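## Task

Put wheels onto the blue rod in this order: a small wheel, another small wheel, then a large wheel. Then set the blue rod down on its side gently, and leave the other rod with no wheels on it. Once any wheel is on the rod, letting that wheel or the rod strike the table, or strike a part that is not on the rod, fails the task. At the end, open the gripper and back away. The result only counts if it stays in place without the robot holding it.

## Robot and tools

ROBOT. There are two arms, left_arm and right_arm, each with a parallel two-finger gripper. Their bases are tilted. left_arm's base is at (-0.037, +0.362, +0.395) m and right_arm's at (-0.004, -0.316, +0.395) m. Mounting plates and the metal frame behind the arms are fixed obstacles. Joint ranges in rad, base to gripper: waist -2.618 to 3.054, shoulder 0.000 to 3.142, elbow 0.000 to 3.142, wrist pitch -1.571 to 1.571, wrist yaw -1.571 to 1.571, wrist roll -2.094 to 2.094. A wrist camera sits on each gripper and can bump into things.

FRAME. All poses use one scene frame. The origin is on the table top midway between the arms. +z is up, +x points out over the table, and +y is toward left_arm. The arm names are labels only; they do not mean left or right in a picture. On each gripper the fingers point along its +z axis and close along its y axis. end_effector_position is the point between the finger pads, roughly 1 cm short of the fingertips. Reported hand positions can be a little off, more at long reach. Motions often stop a centimetre or more short of the command, usually too low.

ROW FORMAT. Every motion command uses a row of 16 plain numbers covering both arms, even if only one arm should move. The order is x, y, z, qw, qx, qy, qz, opening for left_arm, then the same eight for right_arm. x, y, z is an absolute target for end_effector_position in metres, in the scene frame. qw, qx, qy, qz is an absolute target orientation, w first, in the same frame. opening runs from -1 (closed) to +1 (fully open, 0.094 m). To keep a gripper's orientation steady, repeat one fixed quaternion in every row rather than copying the slightly drifted value from a result. To keep an arm still, resend its whole pose from the last result before it stopped, along with the opening it should keep.

execute_actions(actions). actions is a list of actions. Each action is a list of 1 to 15 rows. Each row lasts one control step (1/30 s). If fewer than 15 rows are given, the last row repeats until 15 steps (0.5 s) have passed. An empty list moves nothing and just returns the state and images. On each step the commanded pose is clipped to within 70 mm and 16 degrees of the measured pose, so a distant target needs several actions. If any target lies more than 0.6 m from its gripper's current position, along any of that gripper's axes, the action is refused for both arms. A malformed action, or a first action failing that test, rejects the entire call.

move(target, speed, blocking). target is one 16-number row of absolute poses, as above. Each gripper travels a straight line toward its pose, and all paths finish together, taking 0.5 to 10 s; longer ones stop at 10 s before arriving. speed is the top path speed in m/s, 0.002 to 0.5, default 0.25; rotation is capped at twice that value in rad/s. The opening is applied when the move begins. Paths ignore obstacles and the other arm. Faster contact hits harder, and a target set deeper past a contact pushes harder. blocking=false returns after 0.5 s while motion continues; until a result shows it ended, other moves and execute_actions are refused, so use wait or stop. The result has a "move:" line with the ending (done, off_target, moving, held, fault), any limits (limits=paced means the sent pose was clipped; limits=held means a check blocked some steps, after which the arm may speed up), and each gripper's distance from its pose.

wait(seconds): 0 to 10; arms hold their last command and a running move continues. stop(): brakes a running move; it needs room, more when fast. zoom_image(camera, region): region is [x0, y0, x1, y1] in pixels, top-left origin, at most 504 by 504. show_instructions(): shows the reference images. read_manual(section): licence texts, section "licences". finished_scene(scene): ends the current scene, given its number; cannot be undone.

CAMERAS. cam_head_left (896x504), cam_head_right (896x504), cam_left_wrist (504x504), cam_right_wrist (504x504), returned in that order. Calibration data (intrinsics and world-to-camera transforms) is supplied and may be slightly off.

RESULTS. The state line gives left_arm and right_arm gripper position and quaternion. "Hand target" lines show where the controller is currently driving each gripper. grip_measured is the measured finger opening on the command scale; the last Joint positions entry is that opening in metres. Readings may be off by about 1 mm. Joint torques are listed too and are noisy. "pose unreachable" means a clearance check altered or blocked that arm's command; "too close" warns of nearness to the arm's own plate or frame. FAULT lines report an arm stop. MOTOR HOT appears from 75 °C; at 90 °C that arm halts for 10 s; at 100 °C it goes limp and falls.

GRIPPING. To hold a part, command an opening below grip_measured; about 0.03 below holds firmly, less holds more softly. Pads push about 50 to 62 N, less on thin parts.

AVOID. Dropping parts, knocking anything off the table, arms touching or pressing each other, hard pushes, and any contact of a threaded wheel or the rod with the table or loose parts. Do not hold loads longer than needed, since motors heat up. Finish with the gripper open and the arm clear of the parts.

Each tool is called after "Emit:" as name([rows], argument=value, ...), one row to a line, values as JSON.

Reference images:

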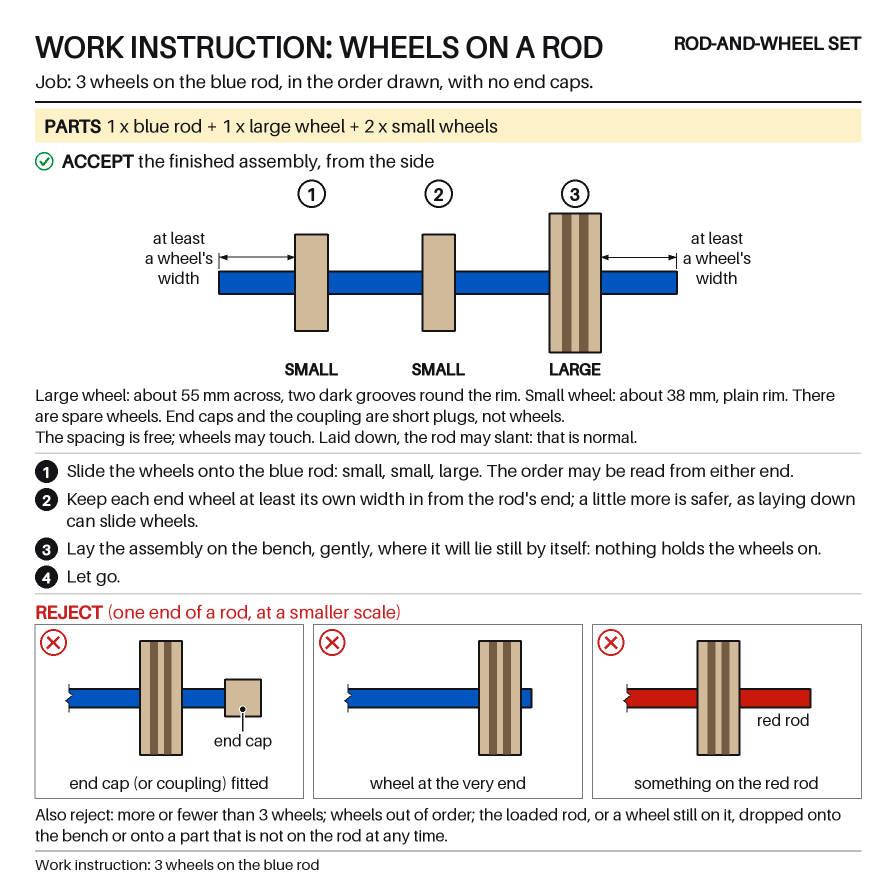

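## Session

Emit:
execute_actions(actions=[])

Scene clock: 0.00 s.
left_arm: end_effector_position=(+0.1859, +0.0897, +0.1049) grip_measured=-0.984 end_effector_quat_wxyz=(+0.043, +0.362, +0.929, +0.067) | right_arm: end_effector_position=(+0.6810, -0.2168, +0.2528) grip_measured=+1.000 end_effector_quat_wxyz=(-0.045, +0.739, +0.501, +0.448)
Joint positions: left_arm=[-0.678  2.562  1.123  0.391 -1.022  0.265  0.001] | right_arm=[ 0.34   2.081  1.847  0.002 -0.035  1.68   0.094]
Joint velocities: left_arm=[ 0.002 -0.017  0.002  0.007 -0.037 -0.022  0.001] | right_arm=[-0.002  0.017  0.007 -0.037  0.007 -0.037  0.   ]
Joint torques (N m, as the arm reports them, + toward a larger angle): no reading
Motor temperatures (°C, as the motors report them): left_arm=[27 26 29 29 30 29] | right_arm=[27 28 30 27 30 28]
Hand target (left_arm): +0.187, +0.084, +0.110; +0.050, +0.364, +0.928, +0.062
Hand target (right_arm): +0.684, -0.211, +0.264; -0.048, +0.732, +0.502, +0.458

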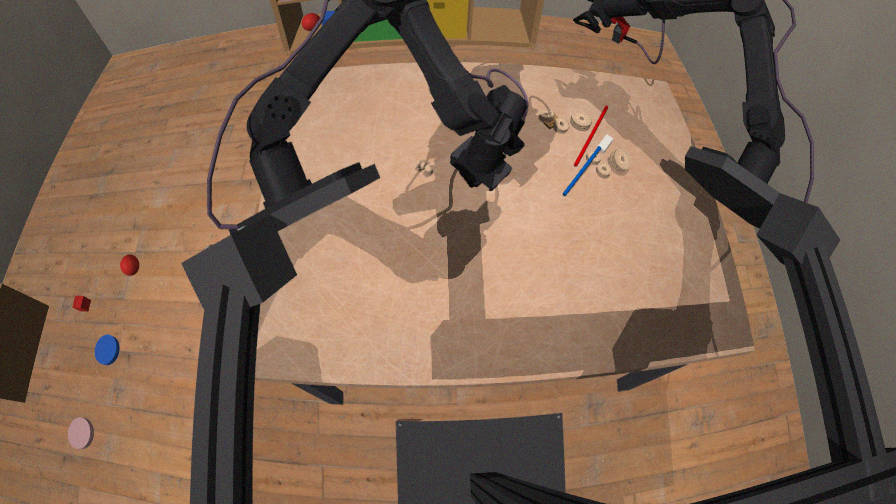

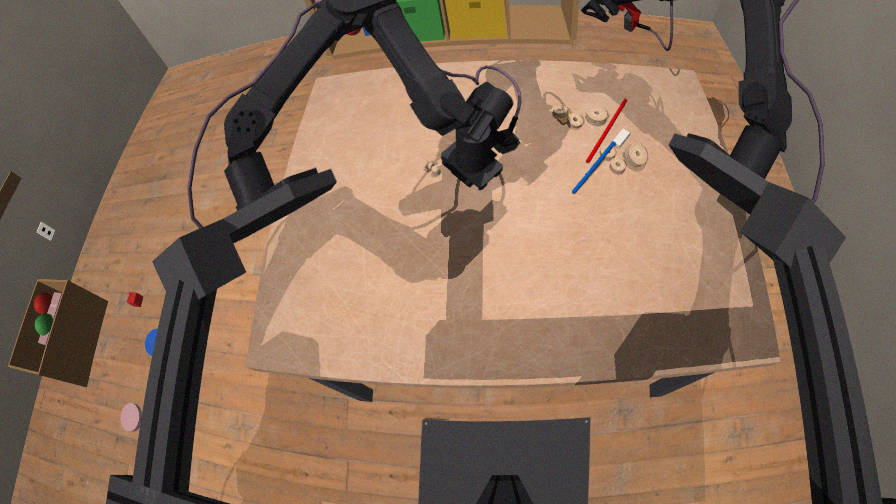

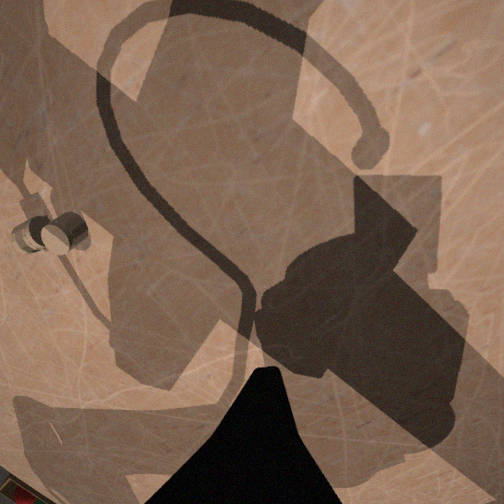

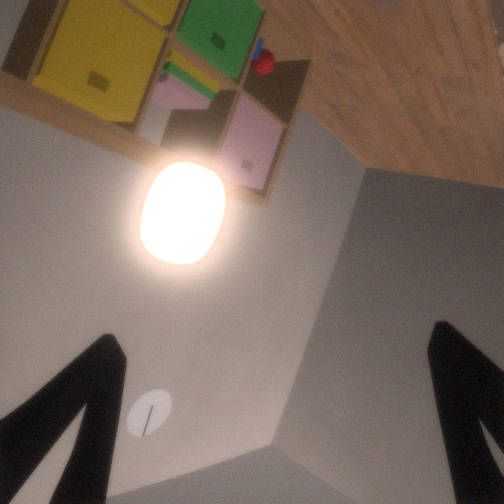

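Emit:
zoom_image(camera="cam_head_left", region=[500, 80, 680, 210])

Emit:
zoom_image(camera="cam_head_right", region=[520, 80, 700, 210])

Region (500, 80, 680, 210) of cam_head_left's 896x504 image, scaled by 2.800, with more detail than that image has.

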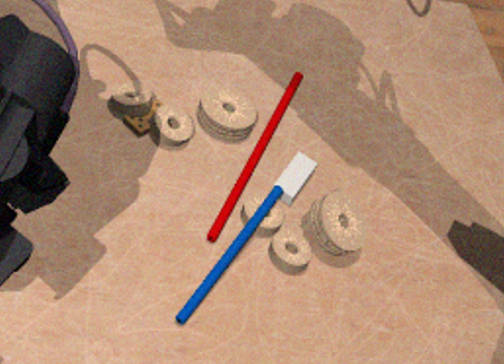

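Region (520, 80, 700, 210) of cam_head_right's 896x504 image, scaled by 2.800, with more detail than that image has.

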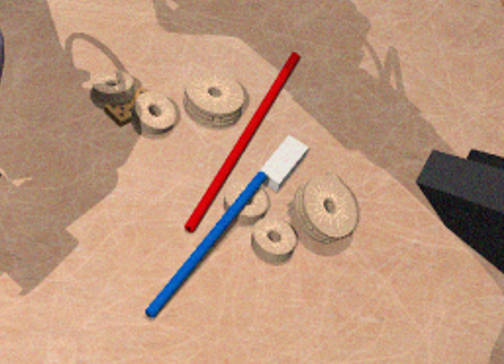

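Emit:
move(target=[0.15,0.2,0.2,0.043,0.362,0.929,0.067,1, 0.29,-0.165,0.15,0,0.35,0.937,0,1])

Scene clock: 4.27 s.
left_arm: end_effector_position=(+0.1535, +0.1991, +0.1930) grip_measured=+1.000 end_effector_quat_wxyz=(+0.039, +0.357, +0.931, +0.067) | right_arm: end_effector_position=(+0.2917, -0.1771, +0.1489) grip_measured=+1.000 end_effector_quat_wxyz=(-0.009, +0.356, +0.934, +0.001)
Joint positions: left_arm=[-0.76   2.1    0.555  0.351 -1.058  0.091  0.094] | right_arm=[0.558 2.097 0.877 0.161 0.811 0.948 0.094]
Joint velocities: left_arm=[ 0.007 -0.017  0.002 -0.037  0.007  0.022  0.   ] | right_arm=[-0.007  0.002 -0.002  0.022  0.022 -0.095  0.   ]
Joint torques (N m, as the arm reports them, + toward a larger angle): left_arm=[-6.98 -5.94 -1.45  0.07 -0.17 -0.05] | right_arm=[ 7.02 -5.43 -0.19  0.06  0.15 -0.06]
Motor temperatures (°C, as the motors report them): left_arm=[27 27 29 29 30 29] | right_arm=[27 28 30 27 30 28]
Hand target (left_arm): +0.152, +0.201, +0.199; +0.044, +0.362, +0.929, +0.067
Hand target (right_arm): +0.289, -0.173, +0.153; -0.002, +0.347, +0.938, +0.002
Off the commanded pose (left_arm): 0.008 m, 1 deg.
Off the commanded pose (right_arm): 0.012 m, 1 deg.
move: off_target (right_arm)
camera_calibration (this result's frames):
cam_left_wrist: T_world_to_cam=[[-0.742404, -0.636009, -0.210544, 0.281235], [-0.649505, 0.606228, 0.458946, -0.0728123], [-0.164255, 0.477473, -0.863157, 0.197229], [0, 0, 0, 1]] pos_world=[0.193894, 0.128837, 0.262869]
cam_right_wrist: T_world_to_cam=[[-0.732825, -0.679215, -0.0404251, 0.105005], [-0.535467, 0.539034, 0.650167, 0.184092], [-0.419813, 0.498105, -0.758715, 0.425153], [0, 0, 0, 1]] pos_world=[0.35401, -0.239682, 0.207124]

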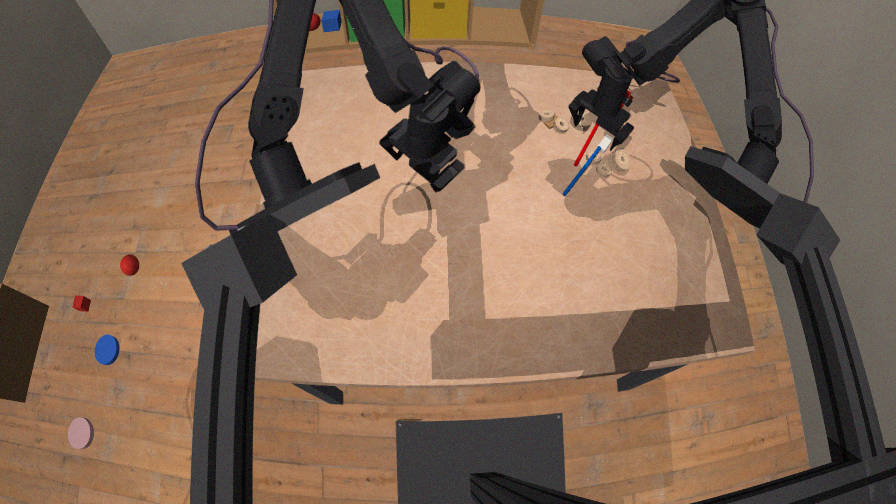

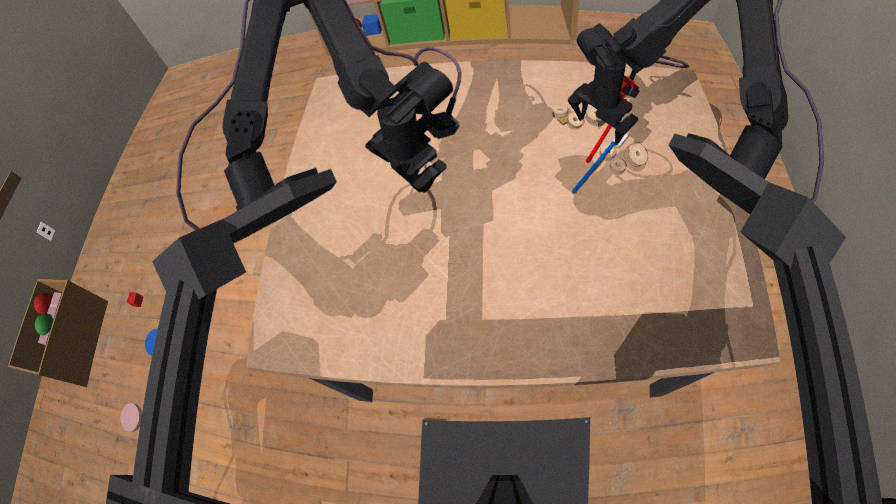

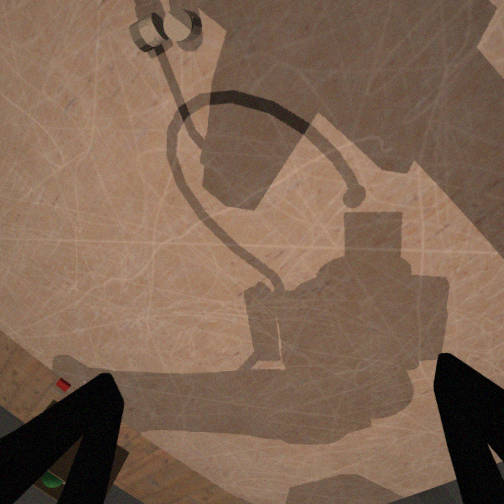

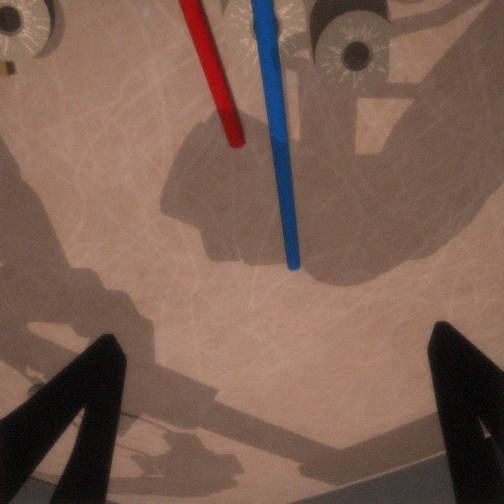

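Emit:
move(target=[0.15,0.2,0.2,0.043,0.362,0.929,0.067,1, 0.265,-0.135,0.05,0,0.35,0.937,0,-0.1])

Scene clock: 5.77 s.
left_arm: end_effector_position=(+0.1518, +0.1988, +0.1945) grip_measured=+1.000 end_effector_quat_wxyz=(+0.039, +0.357, +0.931, +0.067) | right_arm: end_effector_position=(+0.2583, -0.1400, +0.0520) grip_measured=-0.098 end_effector_quat_wxyz=(-0.008, +0.347, +0.938, -0.008)
Joint positions: left_arm=[-0.768  2.1    0.555  0.337 -1.06   0.074  0.094] | right_arm=[0.447 2.515 1.053 0.487 0.768 0.802 0.042]
Joint velocities: left_arm=[ 0.002 -0.002 -0.002 -0.066 -0.051  0.007  0.   ] | right_arm=[-0.002 -0.002 -0.007  0.037 -0.022 -0.051  0.   ]
Joint torques (N m, as the arm reports them, + toward a larger angle): left_arm=[-6.95 -5.63 -1.21  0.08 -0.16 -0.06] | right_arm=[ 6.75 -4.81  0.62  0.12 -0.03 -0.01]
Motor temperatures (°C, as the motors report them): left_arm=[28 27 29 29 30 29] | right_arm=[28 28 30 27 30 28]
Hand target (left_arm): +0.150, +0.200, +0.200; +0.043, +0.362, +0.929, +0.067
Hand target (right_arm): +0.265, -0.135, +0.051; -0.001, +0.350, +0.937, +0.000
Off the commanded pose (left_arm): 0.006 m, 1 deg.
Off the commanded pose (right_arm): 0.009 m, 1 deg.
move: done
camera_calibration (this result's frames):
cam_left_wrist: T_world_to_cam=[[-0.74222, -0.636456, -0.209842, 0.279976], [-0.649476, 0.605958, 0.459342, -0.0744456], [-0.165196, 0.47722, -0.863117, 0.198574], [0, 0, 0, 1]] pos_world=[0.192257, 0.12854, 0.264339]
cam_right_wrist: T_world_to_cam=[[-0.719094, -0.69444, -0.0256196, 0.0953211], [-0.543164, 0.538687, 0.644042, 0.211487], [-0.433448, 0.477042, -0.764561, 0.320015], [0, 0, 0, 1]] pos_world=[0.322126, -0.200391, 0.110907]

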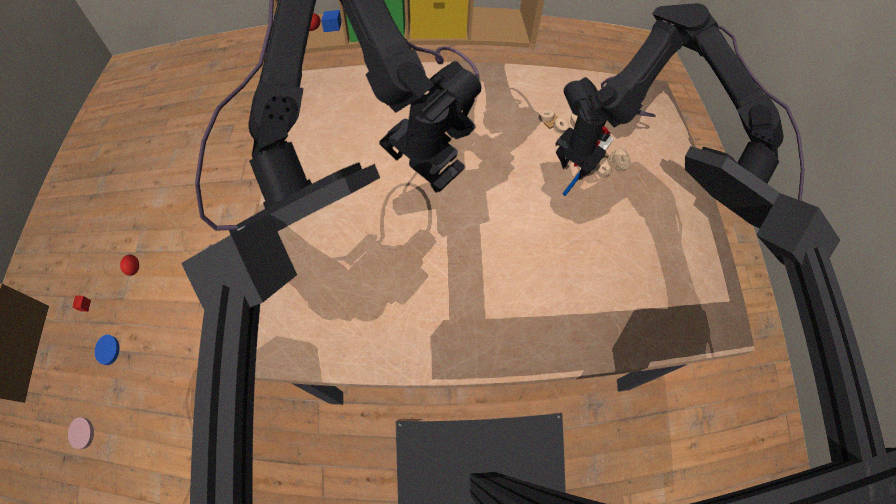

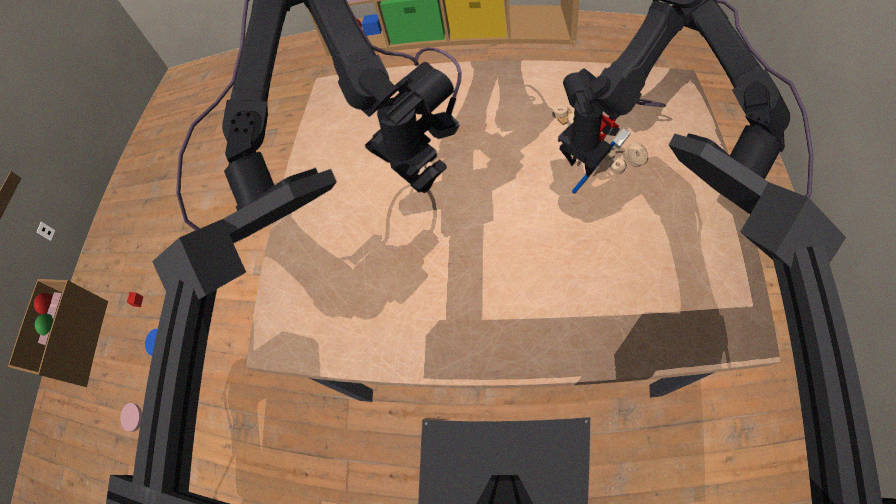

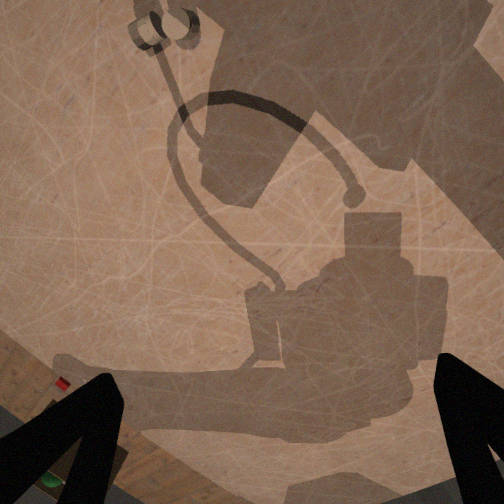

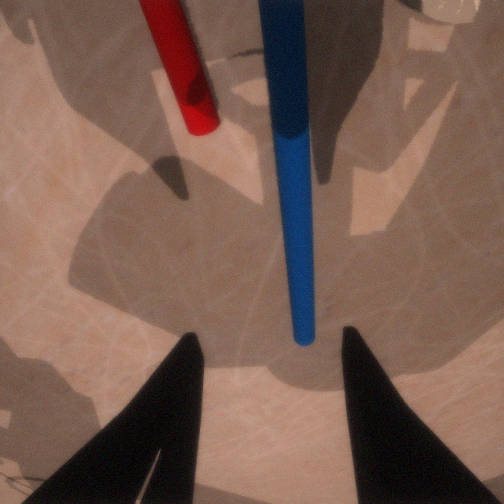

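Emit:
move(target=[0.15,0.2,0.2,0.043,0.362,0.929,0.067,1, 0.262,-0.138,0.012,0,0.35,0.937,0,-0.1], speed=0.08)

Emit:
move(target=[0.15,0.2,0.2,0.043,0.362,0.929,0.067,1, 0.262,-0.138,0.012,0,0.35,0.937,0,-0.9])

Scene clock: 6.80 s.
left_arm: end_effector_position=(+0.1517, +0.1988, +0.1945) grip_measured=+1.000 end_effector_quat_wxyz=(+0.038, +0.356, +0.931, +0.067) | right_arm: end_effector_position=(+0.2576, -0.1427, +0.0148) grip_measured=-0.098 end_effector_quat_wxyz=(-0.007, +0.348, +0.937, -0.006)
Joint positions: left_arm=[-0.768  2.1    0.555  0.336 -1.06   0.073  0.094] | right_arm=[0.373 2.615 1.139 0.562 0.724 0.72  0.042]
Joint velocities: left_arm=[ 0.007 -0.012 -0.017 -0.051 -0.007  0.037  0.   ] | right_arm=[ 0.007 -0.017 -0.012  0.051 -0.007 -0.037 -0.   ]
Joint torques (N m, as the arm reports them, + toward a larger angle): left_arm=[-7.   -5.62 -1.18  0.08 -0.15 -0.07] | right_arm=[ 6.58 -4.37  0.62  0.08  0.    0.  ]
Motor temperatures (°C, as the motors report them): left_arm=[28 27 29 29 30 29] | right_arm=[28 28 30 27 30 28]
Hand target (left_arm): +0.150, +0.200, +0.200; +0.043, +0.362, +0.929, +0.067
Hand target (right_arm): +0.262, -0.137, +0.012; -0.001, +0.350, +0.937, +0.000
Off the commanded pose (left_arm): 0.006 m, 1 deg.
Off the commanded pose (right_arm): 0.007 m, 1 deg.
move: done
camera_calibration (this result's frames):
cam_left_wrist: T_world_to_cam=[[-0.741954, -0.636779, -0.209803, 0.279981], [-0.649703, 0.605636, 0.459447, -0.0744197], [-0.165502, 0.477198, -0.863071, 0.198588], [0, 0, 0, 1]] pos_world=[0.192249, 0.128591, 0.264328]
cam_right_wrist: T_world_to_cam=[[-0.721112, -0.692217, -0.0288688, 0.0929155], [-0.543601, 0.539476, 0.643012, 0.236703], [-0.42953, 0.479377, -0.765312, 0.291915], [0, 0, 0, 1]] pos_world=[0.32106, -0.203315, 0.0738855]

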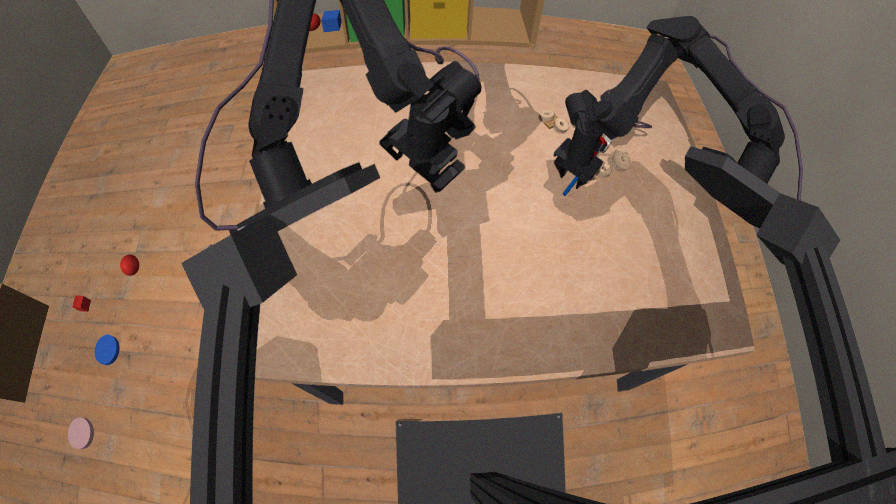

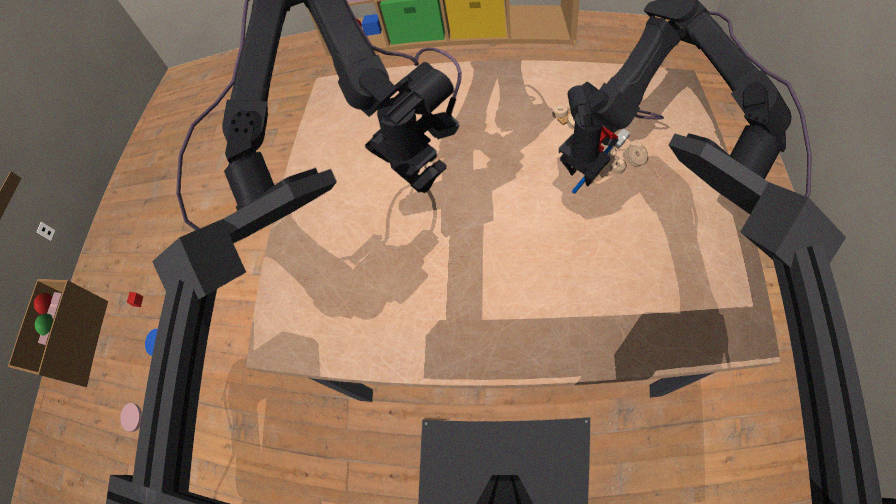

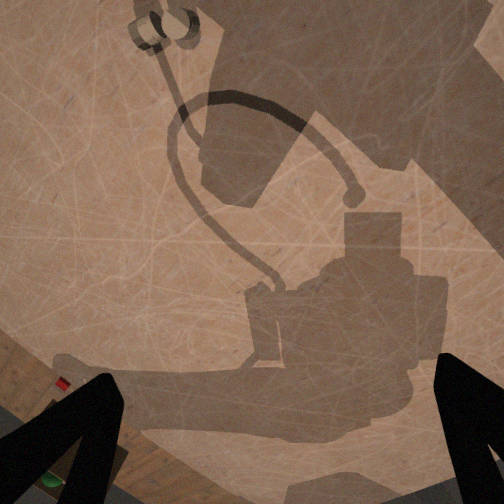

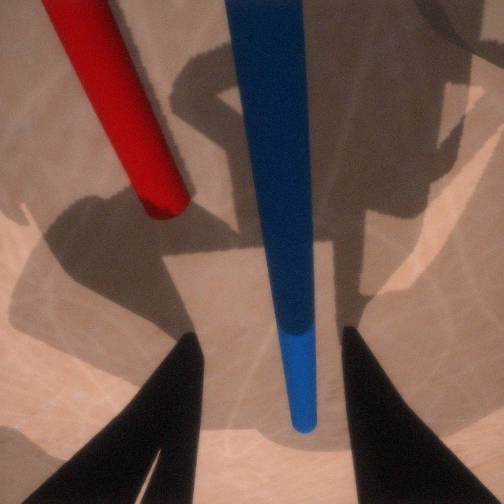

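Scene clock: 7.50 s.
left_arm: end_effector_position=(+0.1517, +0.1988, +0.1945) grip_measured=+1.000 end_effector_quat_wxyz=(+0.038, +0.357, +0.931, +0.067) | right_arm: end_effector_position=(+0.2585, -0.1424, +0.0148) grip_measured=-0.836 end_effector_quat_wxyz=(-0.006, +0.347, +0.938, -0.005)
Joint positions: left_arm=[-0.768  2.1    0.555  0.336 -1.06   0.073  0.094] | right_arm=[0.373 2.615 1.139 0.566 0.722 0.715 0.008]
Joint velocities: left_arm=[ 0.002 -0.002 -0.007 -0.022  0.022 -0.022  0.   ] | right_arm=[-0.007  0.007  0.017  0.007 -0.037 -0.037 -0.   ]
Joint torques (N m, as the arm reports them, + toward a larger angle): left_arm=[-6.95 -5.64 -1.18  0.07 -0.16 -0.07] | right_arm=[ 6.47 -4.54  0.54  0.07 -0.08 -0.01]
Motor temperatures (°C, as the motors report them): left_arm=[28 27 29 29 30 29] | right_arm=[28 28 30 27 30 28]
Hand target (left_arm): +0.150, +0.200, +0.200; +0.043, +0.362, +0.929, +0.067
Hand target (right_arm): +0.262, -0.138, +0.012; -0.000, +0.350, +0.937, -0.000
Off the commanded pose (left_arm): 0.006 m, 1 deg.
Off the commanded pose (right_arm): 0.006 m, 1 deg.
move: done
camera_calibration (this result's frames):
cam_left_wrist: T_world_to_cam=[[-0.742183, -0.636524, -0.209767, 0.279946], [-0.649439, 0.605761, 0.459655, -0.0745774], [-0.165513, 0.477379, -0.862969, 0.198507], [0, 0, 0, 1]] pos_world=[0.192193, 0.128605, 0.264309]
cam_right_wrist: T_world_to_cam=[[-0.719772, -0.693463, -0.0322125, 0.0932494], [-0.546576, 0.537483, 0.642158, 0.237525], [-0.427999, 0.479814, -0.765895, 0.291811], [0, 0, 0, 1]] pos_world=[0.321839, -0.203016, 0.0739718]

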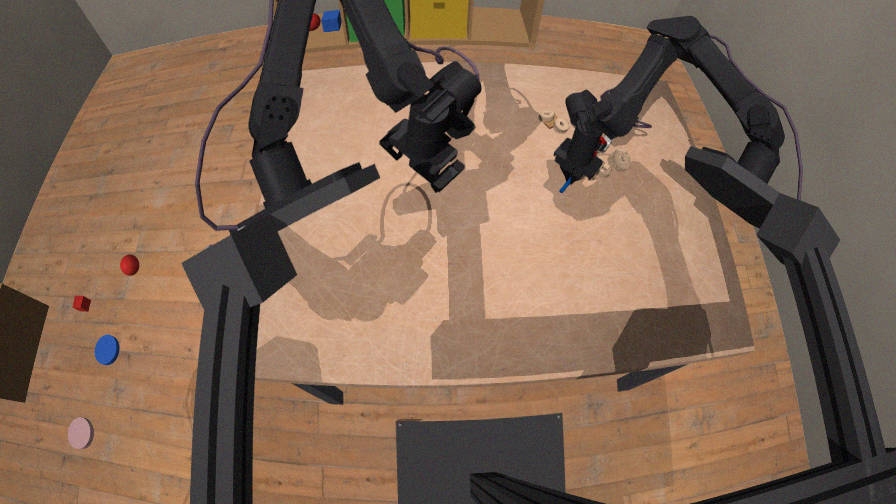

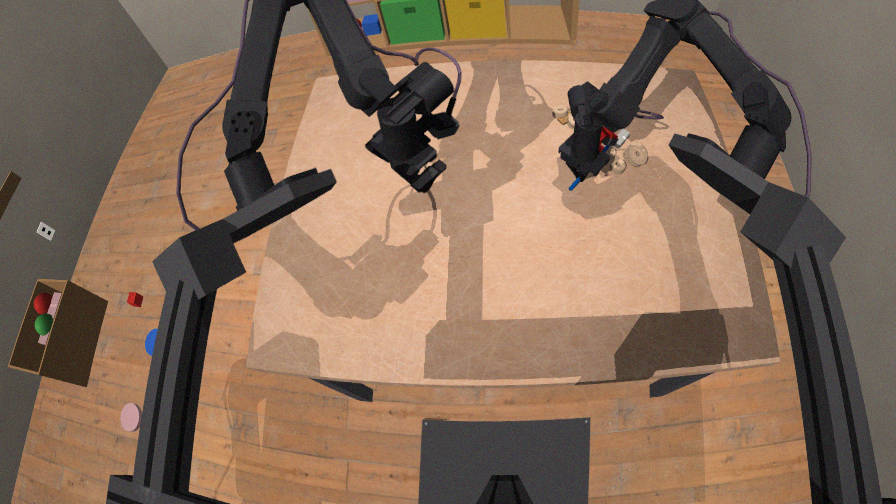

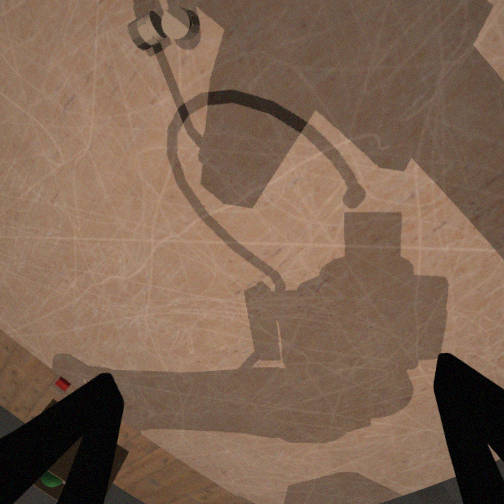

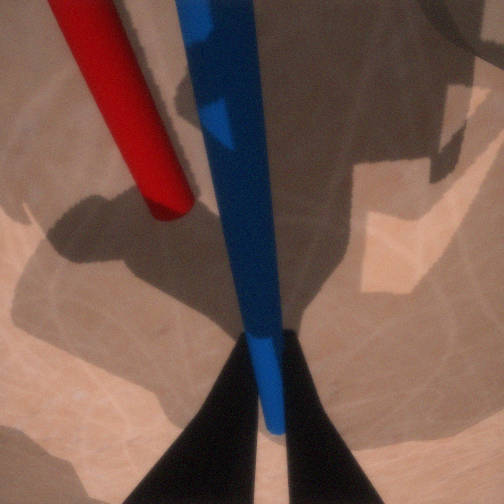

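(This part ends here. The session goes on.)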